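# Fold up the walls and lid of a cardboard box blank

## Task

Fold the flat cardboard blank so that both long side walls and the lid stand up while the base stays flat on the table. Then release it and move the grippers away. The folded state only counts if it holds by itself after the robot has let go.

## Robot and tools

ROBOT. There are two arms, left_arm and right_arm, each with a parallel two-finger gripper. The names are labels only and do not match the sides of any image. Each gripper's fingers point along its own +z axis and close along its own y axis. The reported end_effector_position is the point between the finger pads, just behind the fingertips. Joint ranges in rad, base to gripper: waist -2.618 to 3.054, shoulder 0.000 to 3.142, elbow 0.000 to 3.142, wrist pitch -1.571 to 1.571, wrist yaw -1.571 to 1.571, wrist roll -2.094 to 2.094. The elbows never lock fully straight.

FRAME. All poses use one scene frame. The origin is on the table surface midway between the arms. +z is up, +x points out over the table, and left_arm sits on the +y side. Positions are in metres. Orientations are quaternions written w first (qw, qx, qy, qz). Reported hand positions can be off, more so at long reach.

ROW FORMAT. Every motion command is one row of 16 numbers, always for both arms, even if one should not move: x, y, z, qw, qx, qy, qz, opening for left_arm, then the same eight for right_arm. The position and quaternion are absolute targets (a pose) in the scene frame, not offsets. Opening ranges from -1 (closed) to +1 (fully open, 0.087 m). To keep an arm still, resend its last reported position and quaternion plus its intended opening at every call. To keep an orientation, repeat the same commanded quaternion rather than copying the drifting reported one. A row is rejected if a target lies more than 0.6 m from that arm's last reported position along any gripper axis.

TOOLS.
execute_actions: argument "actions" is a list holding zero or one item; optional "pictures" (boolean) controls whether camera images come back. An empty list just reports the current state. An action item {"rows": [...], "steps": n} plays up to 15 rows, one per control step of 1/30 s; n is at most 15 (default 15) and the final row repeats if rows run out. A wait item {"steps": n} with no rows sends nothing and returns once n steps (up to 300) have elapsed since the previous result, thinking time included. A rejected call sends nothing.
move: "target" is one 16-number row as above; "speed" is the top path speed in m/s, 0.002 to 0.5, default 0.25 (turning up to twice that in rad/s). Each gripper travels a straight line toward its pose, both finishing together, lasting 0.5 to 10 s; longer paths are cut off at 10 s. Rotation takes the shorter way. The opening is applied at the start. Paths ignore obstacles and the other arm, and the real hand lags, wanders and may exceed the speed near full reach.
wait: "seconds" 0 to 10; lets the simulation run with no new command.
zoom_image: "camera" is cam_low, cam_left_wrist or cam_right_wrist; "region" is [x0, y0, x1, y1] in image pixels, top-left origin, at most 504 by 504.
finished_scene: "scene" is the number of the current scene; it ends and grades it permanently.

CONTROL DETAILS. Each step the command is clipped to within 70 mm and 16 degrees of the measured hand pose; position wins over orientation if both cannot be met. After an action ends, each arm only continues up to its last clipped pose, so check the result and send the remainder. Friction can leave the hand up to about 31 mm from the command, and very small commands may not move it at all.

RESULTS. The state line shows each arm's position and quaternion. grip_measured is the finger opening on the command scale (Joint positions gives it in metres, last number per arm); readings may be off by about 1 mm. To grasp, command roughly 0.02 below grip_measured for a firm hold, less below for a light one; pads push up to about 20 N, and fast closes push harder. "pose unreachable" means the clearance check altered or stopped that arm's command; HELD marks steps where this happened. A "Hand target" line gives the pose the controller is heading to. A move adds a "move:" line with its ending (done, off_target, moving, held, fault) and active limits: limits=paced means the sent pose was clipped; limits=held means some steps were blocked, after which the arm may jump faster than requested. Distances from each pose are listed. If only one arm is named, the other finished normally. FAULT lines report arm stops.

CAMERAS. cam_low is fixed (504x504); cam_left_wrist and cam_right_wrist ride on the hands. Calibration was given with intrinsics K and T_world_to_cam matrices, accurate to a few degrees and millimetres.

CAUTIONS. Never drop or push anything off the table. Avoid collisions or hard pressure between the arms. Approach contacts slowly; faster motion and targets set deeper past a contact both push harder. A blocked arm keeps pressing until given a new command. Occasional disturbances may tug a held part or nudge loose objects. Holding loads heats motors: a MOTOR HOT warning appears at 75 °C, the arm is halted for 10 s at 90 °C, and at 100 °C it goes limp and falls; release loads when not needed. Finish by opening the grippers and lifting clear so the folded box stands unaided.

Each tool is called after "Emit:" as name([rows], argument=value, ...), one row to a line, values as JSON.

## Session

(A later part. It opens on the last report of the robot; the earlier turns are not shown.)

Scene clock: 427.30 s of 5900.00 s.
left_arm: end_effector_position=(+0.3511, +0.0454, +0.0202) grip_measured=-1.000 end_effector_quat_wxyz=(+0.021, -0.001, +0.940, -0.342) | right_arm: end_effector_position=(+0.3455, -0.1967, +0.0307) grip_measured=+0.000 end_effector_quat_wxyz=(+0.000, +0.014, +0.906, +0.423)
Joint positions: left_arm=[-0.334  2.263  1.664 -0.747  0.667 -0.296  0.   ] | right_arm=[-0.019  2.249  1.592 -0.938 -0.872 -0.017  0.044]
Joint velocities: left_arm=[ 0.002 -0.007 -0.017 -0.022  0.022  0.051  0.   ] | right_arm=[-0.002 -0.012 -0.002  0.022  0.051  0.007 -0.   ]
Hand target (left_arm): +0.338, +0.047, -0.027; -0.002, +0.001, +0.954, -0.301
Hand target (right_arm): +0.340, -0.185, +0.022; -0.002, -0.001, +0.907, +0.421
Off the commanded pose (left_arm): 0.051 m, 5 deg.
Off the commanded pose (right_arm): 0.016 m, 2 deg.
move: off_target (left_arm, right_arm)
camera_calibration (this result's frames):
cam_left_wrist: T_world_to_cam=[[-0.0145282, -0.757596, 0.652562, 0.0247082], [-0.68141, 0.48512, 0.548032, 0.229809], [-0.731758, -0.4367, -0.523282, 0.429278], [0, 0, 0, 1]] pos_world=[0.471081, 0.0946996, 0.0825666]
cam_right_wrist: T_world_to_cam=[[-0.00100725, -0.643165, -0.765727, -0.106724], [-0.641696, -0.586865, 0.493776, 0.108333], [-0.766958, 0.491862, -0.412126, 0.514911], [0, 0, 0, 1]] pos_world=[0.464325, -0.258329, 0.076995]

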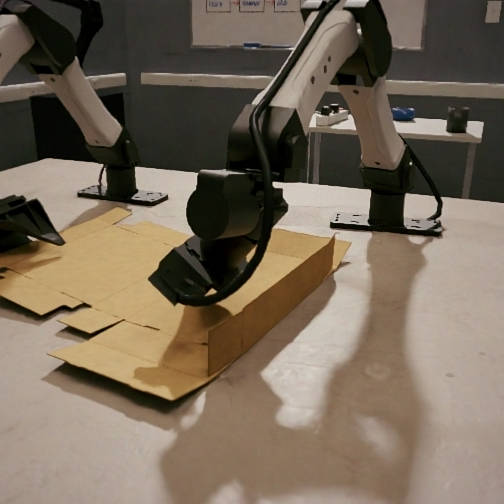

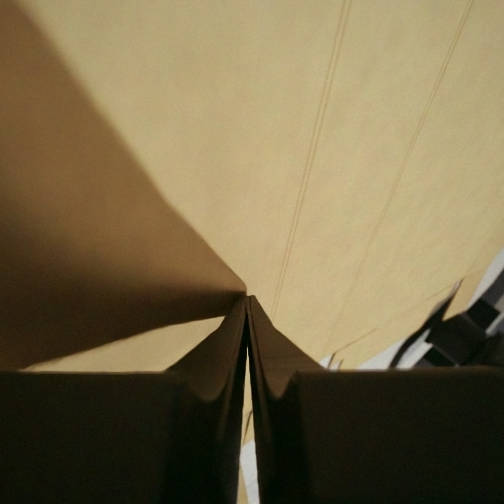

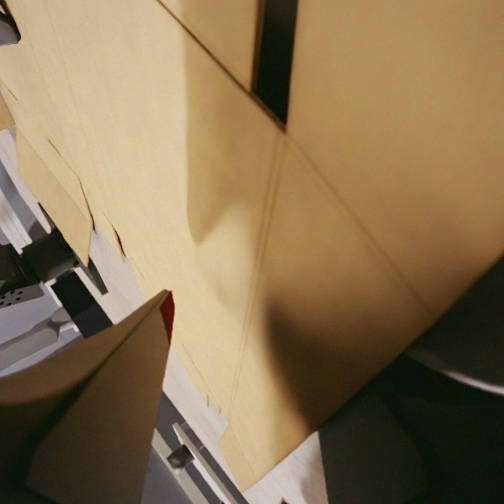

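Emit:
move(target=[0.34,0.045,-0.03,0,0,0.95,-0.3,-1, 0.34,-0.205,0.025,0,0,0.906,0.42,-1], speed=0.02)

Emit:
move(target=[0.34,0.045,-0.03,0,0,0.95,-0.3,-1, 0.34,-0.15,0.18,0,0,0.93,0.37,-1], speed=0.05)

Scene clock: 437.30 s of 5900.00 s.
left_arm: end_effector_position=(+0.3504, +0.0445, +0.0199) grip_measured=-1.000 end_effector_quat_wxyz=(+0.019, -0.001, +0.939, -0.343) | right_arm: end_effector_position=(+0.3448, -0.1956, +0.0377) grip_measured=-0.849 end_effector_quat_wxyz=(+0.000, +0.017, +0.895, +0.445)
Joint positions: left_arm=[-0.335  2.264  1.664 -0.748  0.67  -0.296  0.   ] | right_arm=[-0.03   2.249  1.592 -0.952 -0.922 -0.029  0.007]
Joint velocities: left_arm=[ 0.002  0.012  0.002  0.022  0.037 -0.037  0.   ] | right_arm=[-0.002  0.012 -0.002 -0.081 -0.081 -0.022 -0.   ]
Hand target (left_arm): +0.338, +0.047, -0.027; -0.002, +0.002, +0.953, -0.301
Hand target (right_arm): +0.340, -0.205, +0.025; +0.000, +0.001, +0.907, +0.421
Off the commanded pose (left_arm): 0.051 m, 5 deg.
Off the commanded pose (right_arm): 0.016 m, 4 deg.
After step 90, 4.20 s passed at rest.
move: off_target (left_arm, right_arm)
camera_calibration (this result's frames):
cam_left_wrist: T_world_to_cam=[[-0.0143076, -0.756223, 0.654157, 0.0240838], [-0.678848, 0.487687, 0.548932, 0.228863], [-0.73414, -0.436219, -0.520338, 0.428933], [0, 0, 0, 1]] pos_world=[0.470605, 0.0937082, 0.0818057]
cam_right_wrist: T_world_to_cam=[[-0.00573337, -0.604428, -0.796639, -0.0903334], [-0.643669, -0.607443, 0.465513, 0.102753], [-0.765282, 0.515441, -0.385569, 0.519722], [0, 0, 0, 1]] pos_world=[0.463355, -0.260069, 0.0805926]

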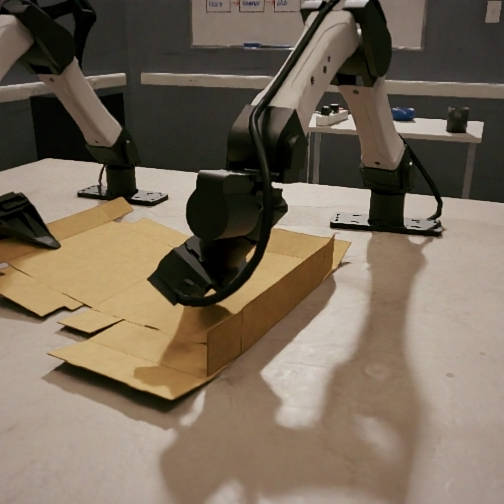

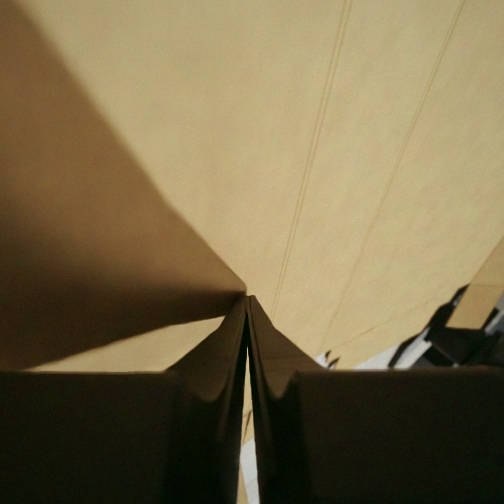

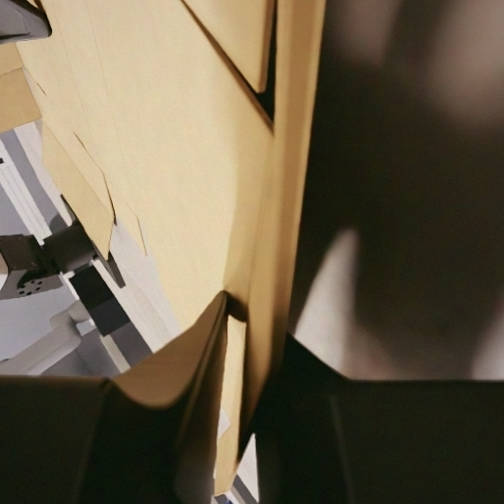

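Scene clock: 440.67 s of 5900.00 s.
left_arm: end_effector_position=(+0.3430, +0.0291, +0.0202) grip_measured=-1.000 end_effector_quat_wxyz=(+0.005, +0.008, +0.932, -0.361) | right_arm: end_effector_position=(+0.3436, -0.1522, +0.1628) grip_measured=-0.966 end_effector_quat_wxyz=(-0.010, +0.020, +0.931, +0.365)
Joint positions: left_arm=[-0.361  2.276  1.664 -0.74   0.712 -0.306  0.   ] | right_arm=[ 0.124  2.129  1.994 -1.343 -0.742  0.185  0.001]
Joint velocities: left_arm=[ 0.017 -0.007  0.002  0.022  0.007 -0.007  0.   ] | right_arm=[ 0.002 -0.002 -0.002  0.037  0.037 -0.007 -0.   ]
Hand target (left_arm): +0.338, +0.046, -0.026; -0.004, +0.002, +0.953, -0.302
Hand target (right_arm): +0.339, -0.150, +0.179; +0.000, +0.000, +0.929, +0.370
Off the commanded pose (left_arm): 0.053 m, 7 deg.
Off the commanded pose (right_arm): 0.018 m, 3 deg.
move: off_target (left_arm, right_arm)
camera_calibration (this result's frames):
cam_left_wrist: T_world_to_cam=[[-0.0212575, -0.729565, 0.683582, 0.0131746], [-0.654135, 0.527225, 0.542348, 0.221751], [-0.756079, -0.435625, -0.488441, 0.42384], [0, 0, 0, 1]] pos_world=[0.465792, 0.0773346, 0.0777487]
cam_right_wrist: T_world_to_cam=[[-0.0195351, -0.733945, -0.678928, 0.00145725], [-0.628722, -0.518972, 0.579118, 0.0599681], [-0.777385, 0.43817, -0.451309, 0.547808], [0, 0, 0, 1]] pos_world=[0.463589, -0.207842, 0.213492]

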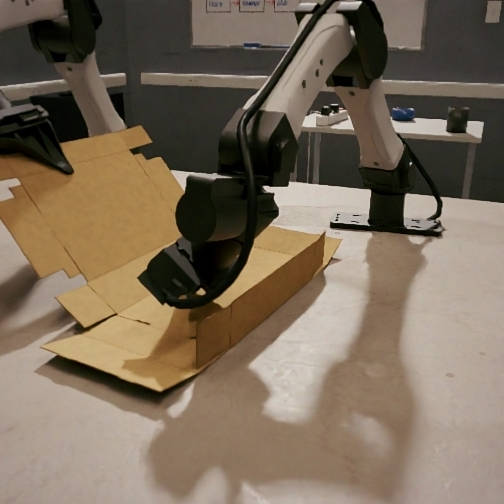

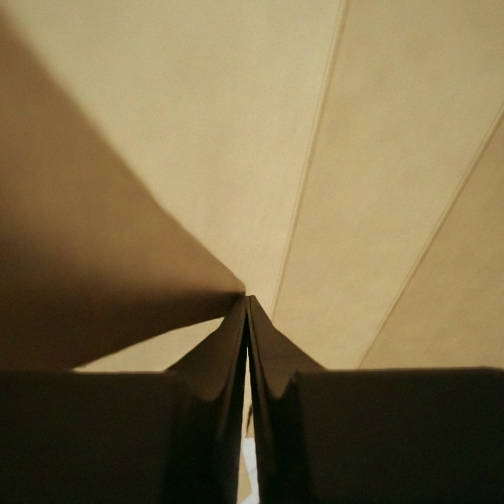

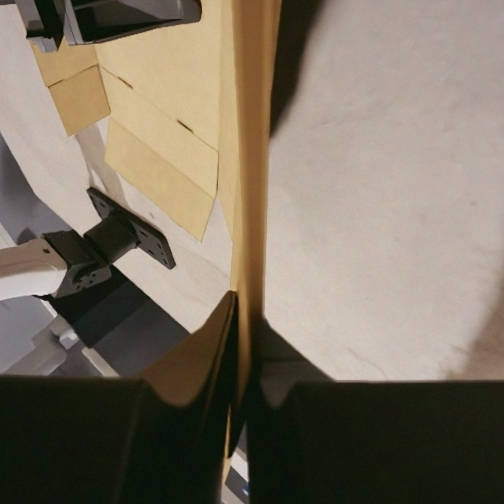

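Emit:
move(target=[0.34,0.035,-0.03,0,0,0.92,-0.39,-1, 0.34,-0.04,0.245,0,0,0.99,0.12,-1], speed=0.05)

Scene clock: 454.67 s of 5900.00 s.
left_arm: end_effector_position=(+0.3399, +0.0243, +0.0228) grip_measured=-1.000 end_effector_quat_wxyz=(-0.007, +0.005, +0.899, -0.438) | right_arm: end_effector_position=(+0.3488, -0.0578, +0.2253) grip_measured=-0.937 end_effector_quat_wxyz=(+0.114, +0.046, +0.976, +0.179)
Joint positions: left_arm=[-0.328  2.293  1.607 -0.652  0.884 -0.307  0.   ] | right_arm=[ 0.494  2.277  2.663 -1.572 -0.193  0.608  0.003]
Joint velocities: left_arm=[-0.017  0.002 -0.007 -0.007 -0.007 -0.007  0.   ] | right_arm=[ 0.002  0.017  0.012 -0.081  0.022 -0.037  0.001]
Hand target (left_arm): +0.337, +0.037, -0.026; -0.004, +0.002, +0.921, -0.390
Hand target (right_arm): +0.340, -0.042, +0.244; +0.123, +0.024, +0.969, +0.212
Off the commanded pose (left_arm): 0.054 m, 6 deg.
Off the commanded pose (right_arm): 0.028 m, 16 deg.
joint sent to its limit (right arm) — the command would take joint 4 (wrist pitch) past its lower limit, so that joint was sent only as far as its limit.
After step 90, 5.70 s passed at rest.
move: off_target (left_arm, right_arm)
camera_calibration (this result's frames):
cam_left_wrist: T_world_to_cam=[[-0.00615288, -0.606021, 0.795425, -0.00283815], [-0.639148, 0.614135, 0.462955, 0.215429], [-0.769059, -0.505546, -0.391116, 0.424557], [0, 0, 0, 1]] pos_world=[0.464183, 0.080611, 0.0685748]
cam_right_wrist: T_world_to_cam=[[-0.0249482, -0.934646, -0.354704, 0.0304893], [-0.79885, -0.194676, 0.569157, 0.156386], [-0.601012, 0.297555, -0.741785, 0.534481], [0, 0, 0, 1]] pos_world=[0.446919, -0.100096, 0.318277]

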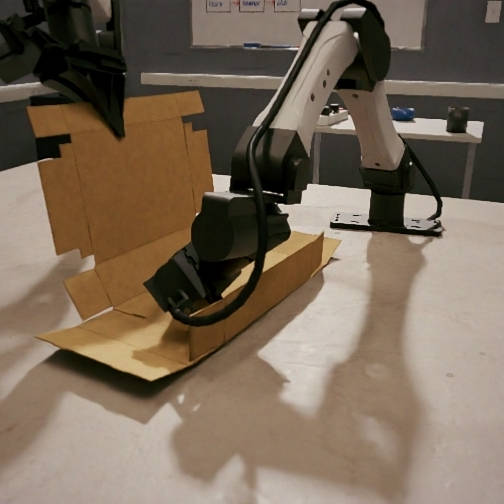

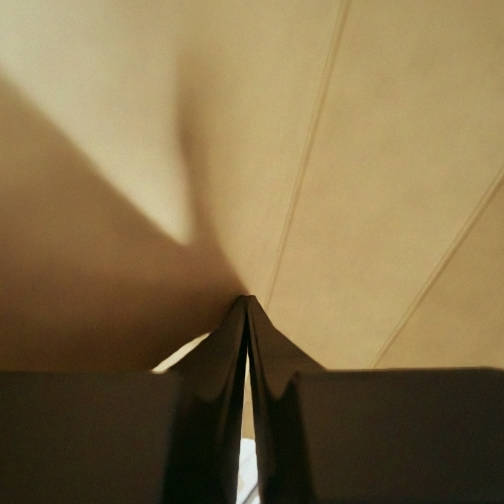

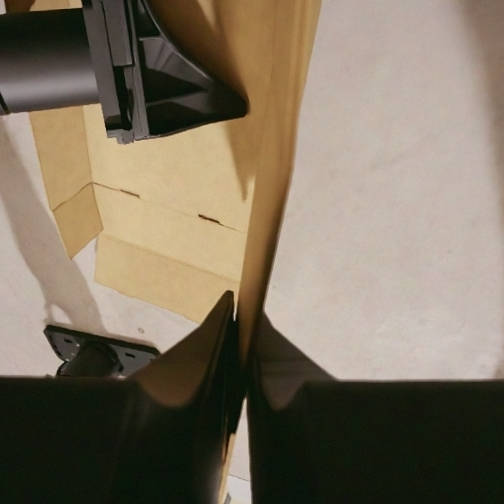

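Emit:
move(target=[0.34,0.035,-0.03,0,0,0.92,-0.39,-1, 0.34,-0.15,0.16,0,0,0.93,0.37,-1], speed=0.06)

Emit:
move(target=[0.34,0.035,-0.03,0,0,0.92,-0.39,-1, 0.34,-0.22,0.11,0,0,0.87,0.5,0.3], speed=0.05)

Scene clock: 463.40 s of 5900.00 s.
left_arm: end_effector_position=(+0.3385, +0.0199, +0.0193) grip_measured=-1.000 end_effector_quat_wxyz=(-0.008, +0.011, +0.893, -0.449) | right_arm: end_effector_position=(+0.3518, -0.1442, +0.1589) grip_measured=-0.978 end_effector_quat_wxyz=(+0.025, +0.005, +0.932, +0.361)
Joint positions: left_arm=[-0.333  2.305  1.596 -0.622  0.91  -0.307  0.   ] | right_arm=[ 0.146  2.098  1.943 -1.235 -0.722  0.207  0.001]
Joint velocities: left_arm=[-0.002 -0.002 -0.017 -0.022 -0.007 -0.051  0.   ] | right_arm=[-0.022 -0.007 -0.012 -0.007 -0.037 -0.066  0.001]
Hand target (left_arm): +0.338, +0.037, -0.026; -0.004, +0.003, +0.920, -0.391
Hand target (right_arm): +0.340, -0.148, +0.161; +0.003, +0.002, +0.929, +0.370
Off the commanded pose (left_arm): 0.052 m, 8 deg.
Off the commanded pose (right_arm): 0.013 m, 3 deg.
After step 90, 1.53 s passed at rest.
move: off_target (left_arm, right_arm)
camera_calibration (this result's frames):
cam_left_wrist: T_world_to_cam=[[-0.0144868, -0.58511, 0.810825, -0.000661037], [-0.633348, 0.632862, 0.445372, 0.216857], [-0.773731, -0.507082, -0.379747, 0.421228], [0, 0, 0, 1]] pos_world=[0.463254, 0.07597, 0.0639138]
cam_right_wrist: T_world_to_cam=[[0.0338395, -0.740287, -0.671439, -0.0160772], [-0.668958, -0.515912, 0.535098, 0.0931583], [-0.742529, 0.431057, -0.512679, 0.545399], [0, 0, 0, 1]] pos_world=[0.467837, -0.198938, 0.218971]

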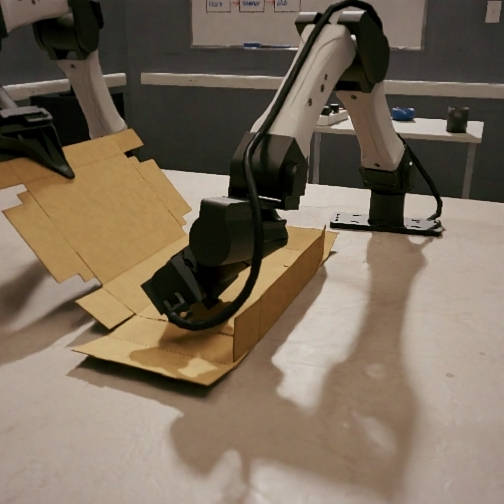

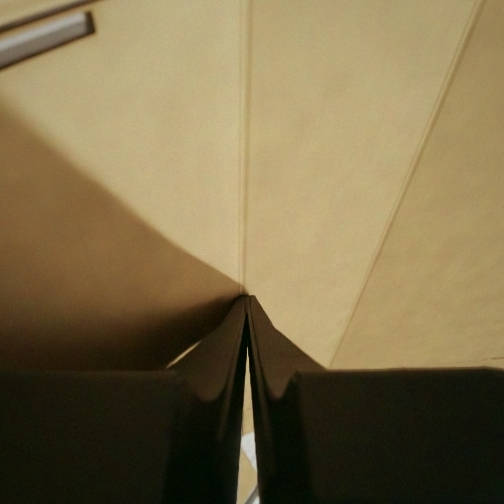

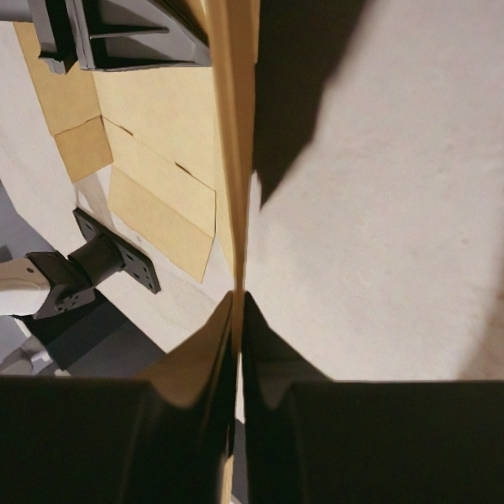

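Scene clock: 466.80 s of 5900.00 s.
left_arm: end_effector_position=(+0.3384, +0.0198, +0.0194) grip_measured=-1.000 end_effector_quat_wxyz=(-0.008, +0.011, +0.893, -0.449) | right_arm: end_effector_position=(+0.3435, -0.2180, +0.1120) grip_measured=+0.300 end_effector_quat_wxyz=(+0.011, -0.007, +0.872, +0.489)
Joint positions: left_arm=[-0.333  2.305  1.596 -0.622  0.91  -0.307  0.   ] | right_arm=[-0.105  2.222  1.799 -1.322 -1.014 -0.235  0.057]
Joint velocities: left_arm=[ 0.007  0.002 -0.007  0.007  0.022 -0.066  0.   ] | right_arm=[-0.017 -0.012 -0.017 -0.037  0.022 -0.066 -0.001]
Hand target (left_arm): +0.338, +0.037, -0.026; -0.004, +0.002, +0.920, -0.391
Hand target (right_arm): +0.340, -0.219, +0.110; +0.002, +0.001, +0.868, +0.497
Off the commanded pose (left_arm): 0.052 m, 8 deg.
Off the commanded pose (right_arm): 0.004 m, 2 deg.
move: off_target (left_arm)
camera_calibration (this result's frames):
cam_left_wrist: T_world_to_cam=[[-0.0137137, -0.584836, 0.811035, -0.0010279], [-0.633271, 0.632784, 0.445592, 0.216813], [-0.773809, -0.507495, -0.379038, 0.421236], [0, 0, 0, 1]] pos_world=[0.463243, 0.0759782, 0.0638881]
cam_right_wrist: T_world_to_cam=[[0.0472441, -0.521169, -0.852145, -0.0384858], [-0.641068, -0.670048, 0.374257, 0.0494445], [-0.766029, 0.528601, -0.36576, 0.559822], [0, 0, 0, 1]] pos_world=[0.462355, -0.28285, 0.15346]

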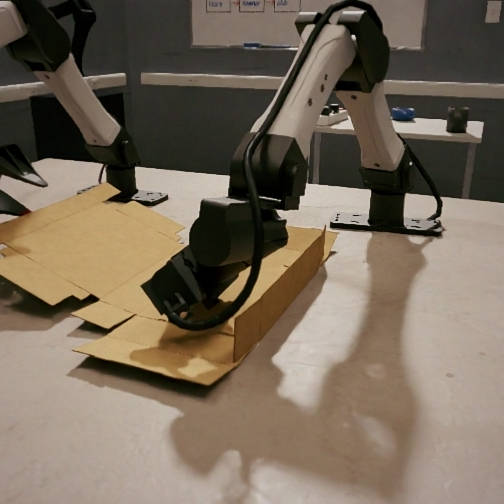

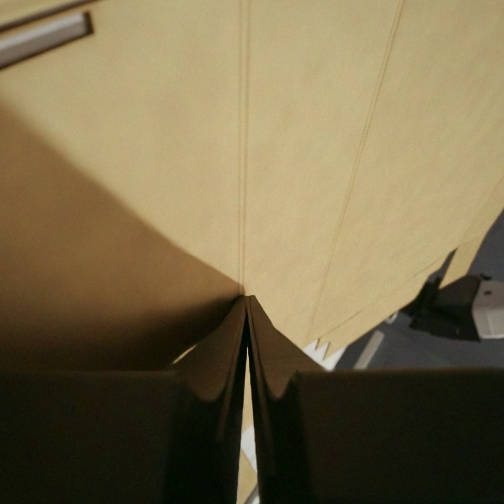

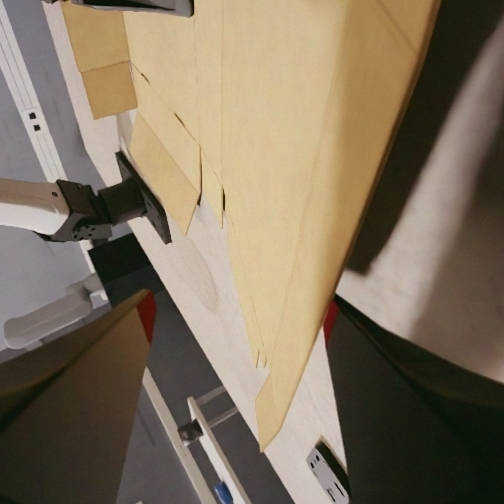

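Emit:
move(target=[0.30,0.06,0.06,0,0,0.95,-0.3,-1, 0.30,-0.30,0.06,0,0,0.85,0.53,-1], speed=0.08)

Emit:
move(target=[0.29,0.065,-0.03,0,0,0.95,-0.3,-1, 0.29,-0.29,0.02,0,0,0.85,0.53,-1], speed=0.04)

Emit:
move(target=[0.29,0.065,-0.03,0,0,0.95,-0.3,-1, 0.29,-0.12,0.04,0,0,0.85,0.53,-1], speed=0.05)

Scene clock: 475.83 s of 5900.00 s.
left_arm: end_effector_position=(+0.3094, +0.0608, +0.0556) grip_measured=-1.000 end_effector_quat_wxyz=(+0.006, -0.007, +0.952, -0.306) | right_arm: end_effector_position=(+0.3070, -0.2970, +0.0654) grip_measured=-0.981 end_effector_quat_wxyz=(+0.012, +0.000, +0.850, +0.527)
Joint positions: left_arm=[-0.341  2.082  1.55  -0.865  0.601 -0.29   0.   ] | right_arm=[-0.335  2.35   1.724 -1.522 -1.011 -0.678  0.001]
Joint velocities: left_arm=[-0.002  0.002 -0.007 -0.022  0.051 -0.095  0.   ] | right_arm=[-0.002 -0.002  0.007 -0.022 -0.051 -0.007  0.   ]
Hand target (left_arm): +0.299, +0.060, +0.059; -0.000, -0.000, +0.954, -0.301
Hand target (right_arm): +0.300, -0.299, +0.060; +0.001, +0.001, +0.849, +0.528
Off the commanded pose (left_arm): 0.010 m, 1 deg.
Off the commanded pose (right_arm): 0.009 m, 1 deg.
After step 90, 3.60 s passed at rest.
move: done
camera_calibration (this result's frames):
cam_left_wrist: T_world_to_cam=[[0.00656187, -0.804387, 0.594069, 0.0122859], [-0.663571, 0.44093, 0.604362, 0.168584], [-0.748084, -0.398173, -0.530875, 0.427107], [0, 0, 0, 1]] pos_world=[0.431299, 0.105611, 0.117556]
cam_right_wrist: T_world_to_cam=[[0.0370722, -0.445643, -0.894443, -0.0893519], [-0.647572, -0.692412, 0.318145, -0.0103957], [-0.761102, 0.567421, -0.314255, 0.563264], [0, 0, 0, 1]] pos_world=[0.425282, -0.366625, 0.100396]

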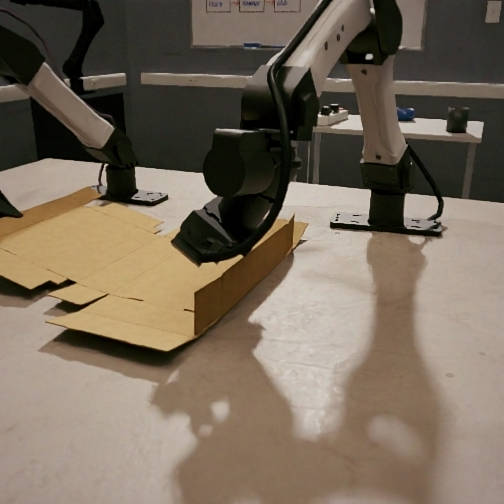

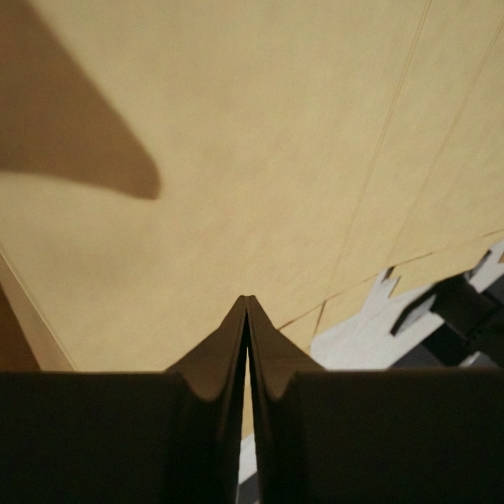

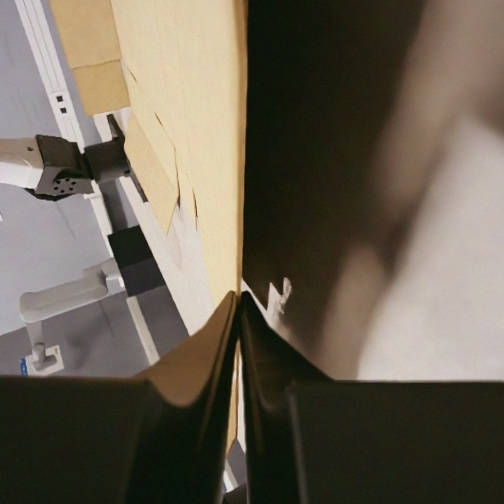

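Scene clock: 478.37 s of 5900.00 s.
left_arm: end_effector_position=(+0.2991, +0.0366, +0.0287) grip_measured=-1.000 end_effector_quat_wxyz=(+0.019, +0.029, +0.927, -0.373) | right_arm: end_effector_position=(+0.2977, -0.2935, +0.0283) grip_measured=-0.980 end_effector_quat_wxyz=(+0.013, +0.004, +0.848, +0.529)
Joint positions: left_arm=[-0.365  2.092  1.388 -0.619  0.731 -0.279  0.   ] | right_arm=[-0.337  2.381  1.611 -1.381 -1.017 -0.676  0.001]
Joint velocities: left_arm=[-0.037 -0.007  0.002  0.007  0.037  0.007  0.   ] | right_arm=[ 0.002  0.012 -0.002 -0.022  0.037 -0.037 -0.001]
Hand target (left_arm): +0.287, +0.065, -0.024; -0.005, +0.004, +0.953, -0.303
Hand target (right_arm): +0.290, -0.290, +0.020; -0.000, +0.000, +0.849, +0.529
Off the commanded pose (left_arm): 0.066 m, 10 deg.
Off the commanded pose (right_arm): 0.012 m, 2 deg.
move: off_target (left_arm, right_arm)
camera_calibration (this result's frames):
cam_left_wrist: T_world_to_cam=[[-0.0704916, -0.710884, 0.699768, 0.0254551], [-0.660639, 0.55888, 0.501208, 0.186409], [-0.747387, -0.426963, -0.509034, 0.395739], [0, 0, 0, 1]] pos_world=[0.420713, 0.0828813, 0.0902024]
cam_right_wrist: T_world_to_cam=[[0.0316355, -0.4407, -0.897097, -0.117442], [-0.651277, -0.689931, 0.315963, -0.000334255], [-0.75818, 0.574263, -0.308844, 0.543521], [0, 0, 0, 1]] pos_world=[0.415585, -0.364112, 0.0626122]

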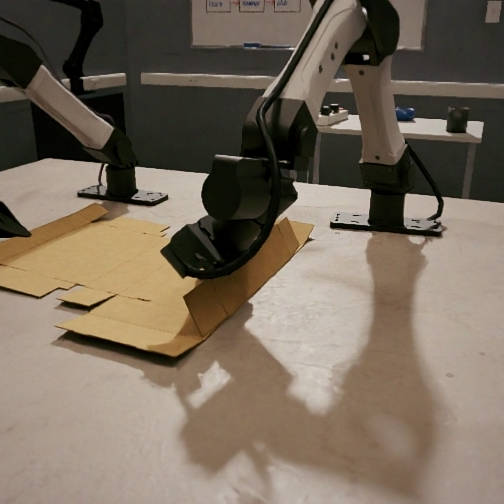

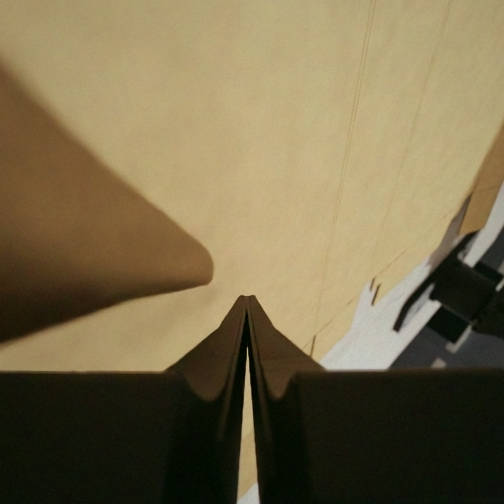

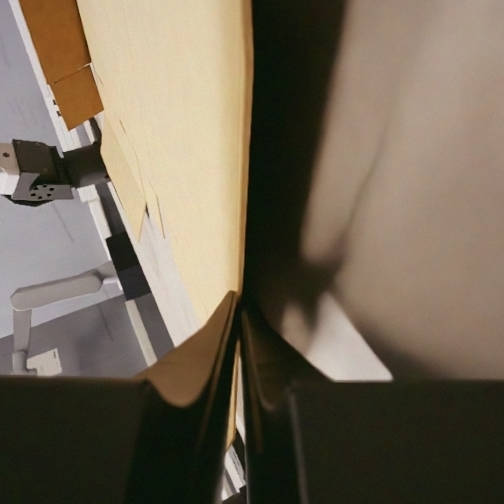

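Scene clock: 482.23 s of 5900.00 s.
left_arm: end_effector_position=(+0.3120, +0.0821, +0.0172) grip_measured=-1.000 end_effector_quat_wxyz=(+0.029, -0.021, +0.947, -0.319) | right_arm: end_effector_position=(+0.3071, -0.1814, +0.0273) grip_measured=-0.980 end_effector_quat_wxyz=(+0.022, +0.023, +0.889, +0.457)
Joint positions: left_arm=[-0.279  2.089  1.389 -0.668  0.623 -0.27   0.   ] | right_arm=[-0.008  2.094  1.273 -0.684 -0.949  0.059  0.001]
Joint velocities: left_arm=[-0.007 -0.007 -0.002 -0.022  0.022 -0.066  0.   ] | right_arm=[-0.002 -0.027 -0.022  0.081 -0.081  0.066  0.   ]
Hand target (left_arm): +0.288, +0.069, -0.026; -0.002, +0.001, +0.954, -0.300
Hand target (right_arm): +0.286, -0.130, +0.041; -0.017, -0.007, +0.850, +0.526
Off the commanded pose (left_arm): 0.055 m, 5 deg.
Off the commanded pose (right_arm): 0.065 m, 10 deg.
move: off_target (left_arm, right_arm)
camera_calibration (this result's frames):
cam_left_wrist: T_world_to_cam=[[0.0178273, -0.787927, 0.615511, 0.0470022], [-0.702951, 0.427899, 0.568122, 0.198084], [-0.711015, -0.442802, -0.546245, 0.409551], [0, 0, 0, 1]] pos_world=[0.429602, 0.133624, 0.0822495]
cam_right_wrist: T_world_to_cam=[[0.00459474, -0.582448, -0.812855, -0.0890029], [-0.67674, -0.600254, 0.426284, 0.104519], [-0.736208, 0.548133, -0.396924, 0.47688], [0, 0, 0, 1]] pos_world=[0.422224, -0.250495, 0.0723839]

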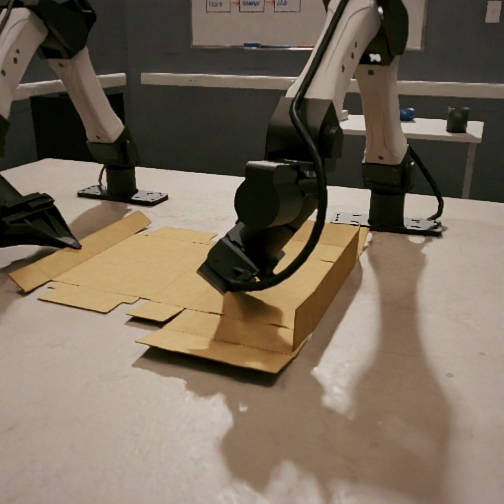

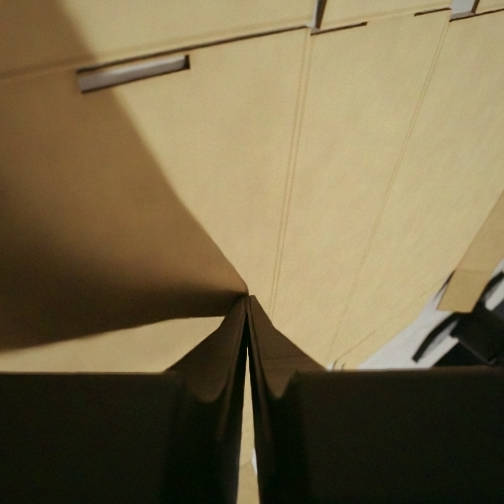

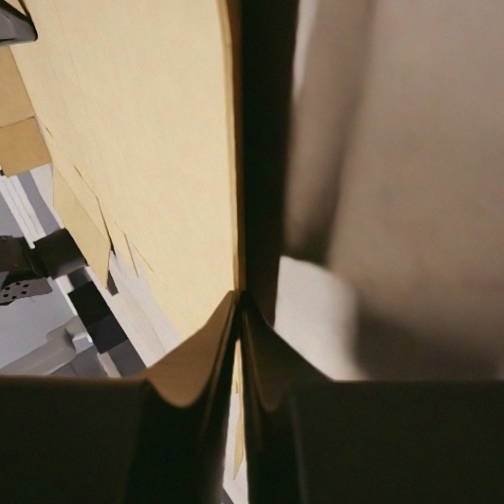

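Emit:
move(target=[0.30,0.07,-0.035,0,0,0.95,-0.3,-1, 0.30,-0.14,0.02,0,0,0.89,0.455,-1], speed=0.02)

Scene clock: 509.27 s of 5900.00 s.
left_arm: end_effector_position=(+0.3131, +0.0851, +0.0174) grip_measured=-1.000 end_effector_quat_wxyz=(+0.032, -0.018, +0.948, -0.318) | right_arm: end_effector_position=(+0.3068, -0.1800, +0.0257) grip_measured=-0.980 end_effector_quat_wxyz=(+0.019, +0.029, +0.899, +0.436)
Joint positions: left_arm=[-0.273  2.087  1.39  -0.67   0.622 -0.257  0.   ] | right_arm=[ 0.008  2.08   1.271 -0.679 -0.901  0.096  0.001]
Joint velocities: left_arm=[ 0.007 -0.002  0.007  0.037 -0.022  0.095  0.   ] | right_arm=[-0.002 -0.017  0.007 -0.007  0.007  0.022 -0.001]
Hand target (left_arm): +0.296, +0.074, -0.030; -0.001, +0.000, +0.954, -0.301
Hand target (right_arm): +0.297, -0.143, +0.021; -0.003, -0.001, +0.890, +0.455
Off the commanded pose (left_arm): 0.056 m, 5 deg.
Off the commanded pose (right_arm): 0.041 m, 5 deg.
After step 90, 21.07 s passed at rest.
move: off_target (left_arm, right_arm)
camera_calibration (this result's frames):
cam_left_wrist: T_world_to_cam=[[0.00995787, -0.789506, 0.613663, 0.0518583], [-0.705771, 0.429194, 0.563631, 0.198316], [-0.70837, -0.438718, -0.552936, 0.410657], [0, 0, 0, 1]] pos_world=[0.430346, 0.135989, 0.0834667]
cam_right_wrist: T_world_to_cam=[[-0.0119878, -0.619187, -0.785152, -0.0917086], [-0.676361, -0.573304, 0.462447, 0.109724], [-0.736472, 0.53659, -0.411922, 0.473633], [0, 0, 0, 1]] pos_world=[0.421932, -0.248026, 0.0723529]

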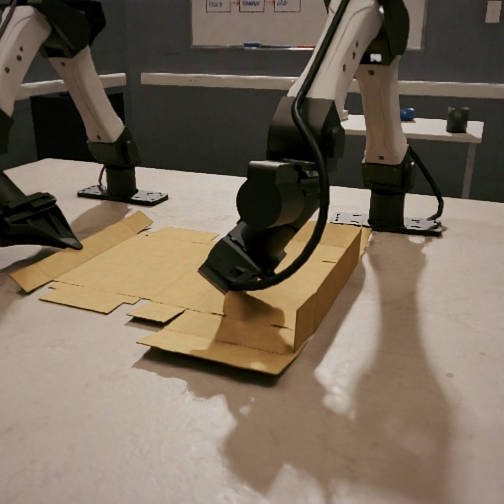

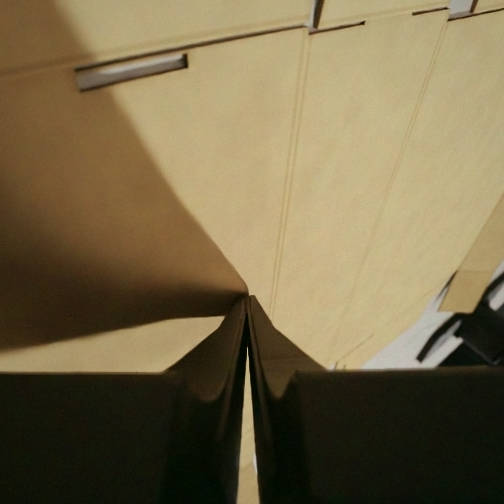

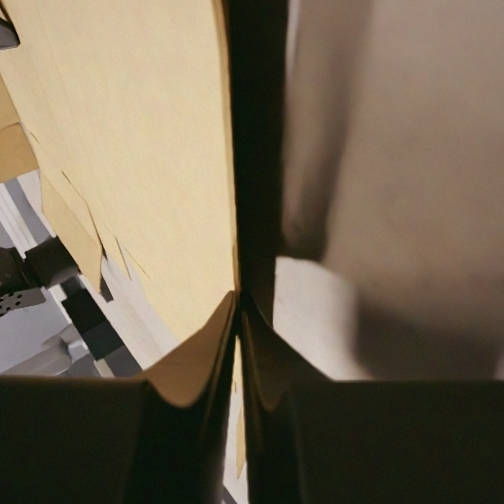

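Emit:
move(target=[0.30,0.075,-0.035,0,0,0.906,-0.42,-1, 0.30,-0.10,0.20,0,0,0.93,0.37,-1], speed=0.05)

Emit:
move(target=[0.30,0.075,-0.035,0,0,0.906,-0.42,-1, 0.30,0.04,0.275,0.12,0,0.985,0.1,-1], speed=0.05)

Scene clock: 530.30 s of 5900.00 s.
left_arm: end_effector_position=(+0.3139, +0.0693, +0.0174) grip_measured=-1.000 end_effector_quat_wxyz=(+0.016, -0.001, +0.882, -0.472) | right_arm: end_effector_position=(+0.3042, -0.1081, +0.1959) grip_measured=-0.981 end_effector_quat_wxyz=(+0.015, +0.004, +0.932, +0.362)
Joint positions: left_arm=[-0.212  2.192  1.364 -0.556  0.971 -0.193  0.   ] | right_arm=[ 0.255  1.929  1.838 -1.229 -0.706  0.339  0.001]
Joint velocities: left_arm=[ 0.002 -0.002  0.002 -0.037  0.007  0.037  0.   ] | right_arm=[-0.002 -0.002  0.007 -0.066 -0.022  0.037 -0.   ]
Hand target (left_arm): +0.298, +0.077, -0.030; -0.003, +0.003, +0.907, -0.421
Hand target (right_arm): +0.300, -0.101, +0.200; -0.000, +0.000, +0.929, +0.370
Off the commanded pose (left_arm): 0.054 m, 7 deg.
Off the commanded pose (right_arm): 0.010 m, 2 deg.
After step 90, 13.87 s passed at rest.
move: off_target (left_arm)
camera_calibration (this result's frames):
cam_left_wrist: T_world_to_cam=[[-0.0164265, -0.543557, 0.839211, 0.0266911], [-0.673391, 0.626446, 0.392568, 0.184774], [-0.739104, -0.558669, -0.376317, 0.419202], [0, 0, 0, 1]] pos_world=[0.434697, 0.132952, 0.0628166]
cam_right_wrist: T_world_to_cam=[[0.0279648, -0.738324, -0.673866, 0.0395938], [-0.655068, -0.522738, 0.545555, 0.0531259], [-0.755052, 0.426172, -0.498271, 0.513948], [0, 0, 0, 1]] pos_world=[0.421751, -0.162026, 0.253783]

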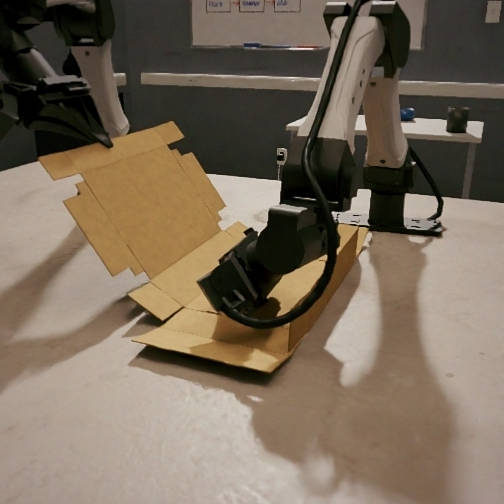

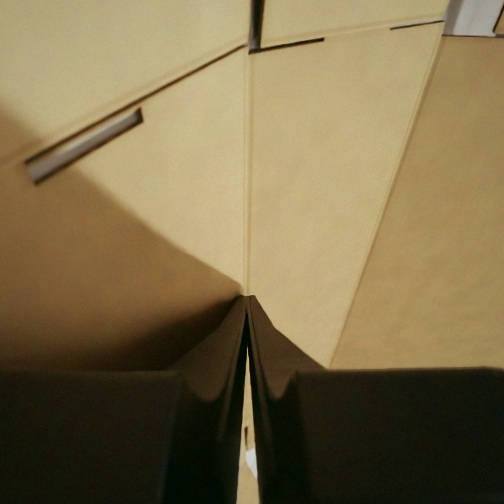

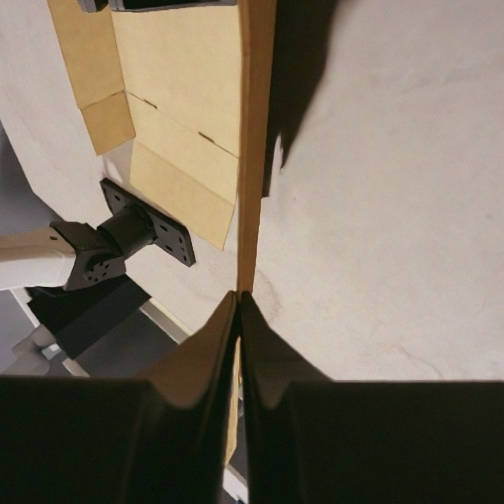

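Scene clock: 536.33 s of 5900.00 s.
left_arm: end_effector_position=(+0.3129, +0.0688, +0.0174) grip_measured=-1.000 end_effector_quat_wxyz=(+0.015, +0.000, +0.879, -0.476) | right_arm: end_effector_position=(+0.3063, +0.0223, +0.2568) grip_measured=-0.975 end_effector_quat_wxyz=(+0.201, +0.023, +0.964, +0.170)
Joint positions: left_arm=[-0.211  2.193  1.36  -0.551  0.981 -0.191  0.   ] | right_arm=[ 0.759  2.292  2.823 -1.57   0.033  0.781  0.001]
Joint velocities: left_arm=[-0.017 -0.017 -0.017 -0.007  0.022  0.022  0.   ] | right_arm=[ 0.027 -0.017 -0.012  0.037 -0.022  0.007  0.   ]
Hand target (left_arm): +0.298, +0.077, -0.030; -0.003, +0.003, +0.907, -0.422
Hand target (right_arm): +0.301, +0.037, +0.275; +0.217, +0.012, +0.954, +0.205
Off the commanded pose (left_arm): 0.054 m, 7 deg.
Off the commanded pose (right_arm): 0.026 m, 13 deg.
elbow stopped short (right arm): the move would have taken joint 3 (elbow) straighter than the controller allows; a more bent joint 3 avoids this.
move: off_target (left_arm, right_arm)
camera_calibration (this result's frames):
cam_left_wrist: T_world_to_cam=[[-0.0179742, -0.535179, 0.844548, 0.0261628], [-0.671802, 0.632064, 0.386233, 0.183638], [-0.740512, -0.560427, -0.370895, 0.418681], [0, 0, 0, 1]] pos_world=[0.433877, 0.132571, 0.0622642]
cam_right_wrist: T_world_to_cam=[[0.0455472, -0.944025, -0.326716, 0.0869357], [-0.886419, -0.189003, 0.422539, 0.184472], [-0.460637, 0.270361, -0.84541, 0.492695], [0, 0, 0, 1]] pos_world=[0.386514, -0.0162706, 0.366986]

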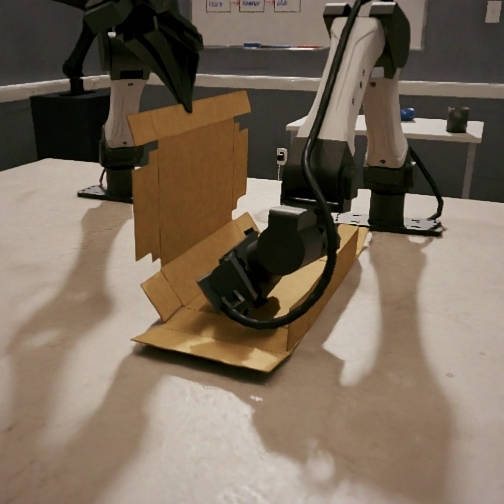

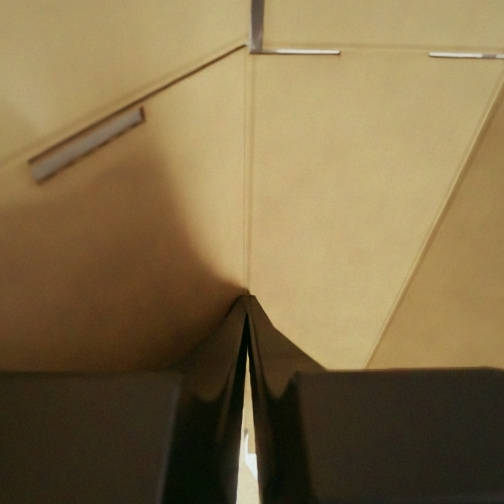

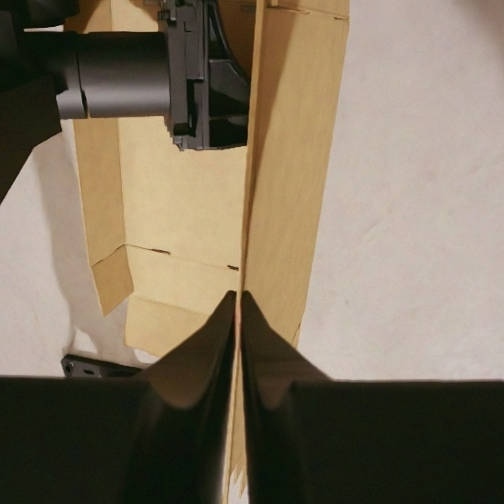

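Emit:
execute_actions(actions=[])

Scene clock: 554.43 s of 5900.00 s.
left_arm: end_effector_position=(+0.3129, +0.0688, +0.0174) grip_measured=-1.000 end_effector_quat_wxyz=(+0.015, +0.000, +0.879, -0.476) | right_arm: end_effector_position=(+0.3063, +0.0223, +0.2568) grip_measured=-0.975 end_effector_quat_wxyz=(+0.202, +0.023, +0.964, +0.169)
Joint positions: left_arm=[-0.211  2.193  1.36  -0.551  0.981 -0.191  0.   ] | right_arm=[ 0.76   2.292  2.823 -1.57   0.034  0.781  0.001]
Joint velocities: left_arm=[ 0.002 -0.012 -0.002 -0.081 -0.051  0.037  0.   ] | right_arm=[-0.002 -0.017 -0.002 -0.081 -0.007 -0.007  0.001]
Hand target (left_arm): +0.298, +0.077, -0.030; -0.003, +0.003, +0.907, -0.422
Hand target (right_arm): +0.301, +0.037, +0.275; +0.217, +0.012, +0.954, +0.205
Off the commanded pose (left_arm): 0.054 m, 7 deg.
Off the commanded pose (right_arm): 0.026 m, 13 deg.
Steps of this call (steps 1 to 90: nothing new was sent; then 15.10 s passed at rest). Readings (end_effector_position):
1: left_arm (+0.3129, +0.0688, +0.0174) | right_arm (+0.3064, +0.0223, +0.2568)
2: left_arm (+0.3129, +0.0688, +0.0174) | right_arm (+0.3064, +0.0223, +0.2568)
4: left_arm (+0.3129, +0.0688, +0.0174) | right_arm (+0.3063, +0.0224, +0.2568)
8: left_arm (+0.3129, +0.0688, +0.0174) | right_arm (+0.3063, +0.0223, +0.2568)
90: the state above
camera_calibration (this result's frames):
cam_left_wrist: T_world_to_cam=[[-0.0179742, -0.535179, 0.844548, 0.0261628], [-0.671802, 0.632064, 0.386233, 0.183638], [-0.740512, -0.560427, -0.370895, 0.418681], [0, 0, 0, 1]] pos_world=[0.433877, 0.132571, 0.0622642]
cam_right_wrist: T_world_to_cam=[[0.0455771, -0.944271, -0.325998, 0.0867285], [-0.886738, -0.18852, 0.422085, 0.184698], [-0.46002, 0.269838, -0.845913, 0.492639], [0, 0, 0, 1]] pos_world=[0.38645, -0.016218, 0.367045]

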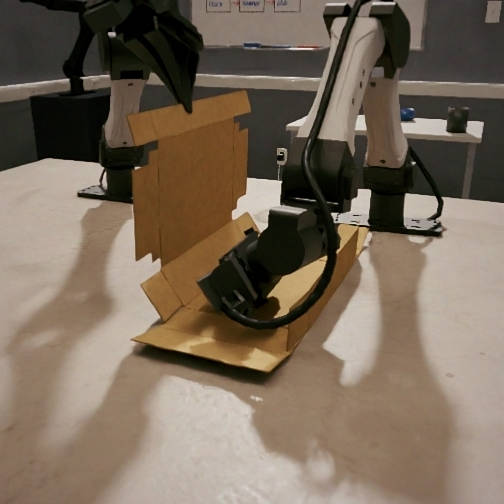

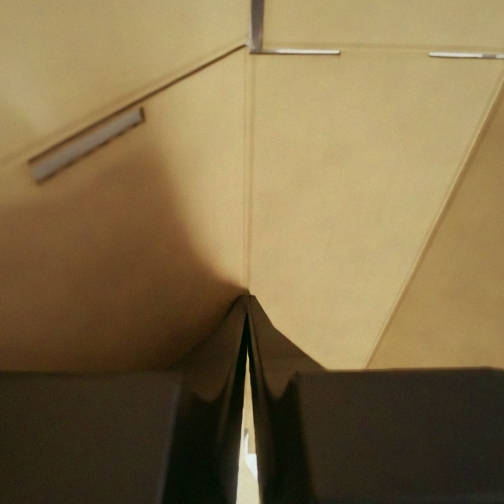

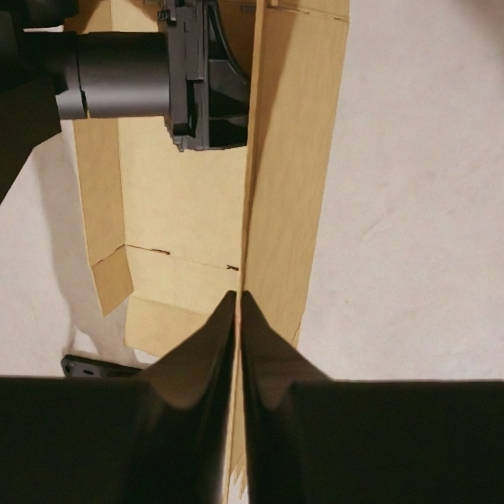

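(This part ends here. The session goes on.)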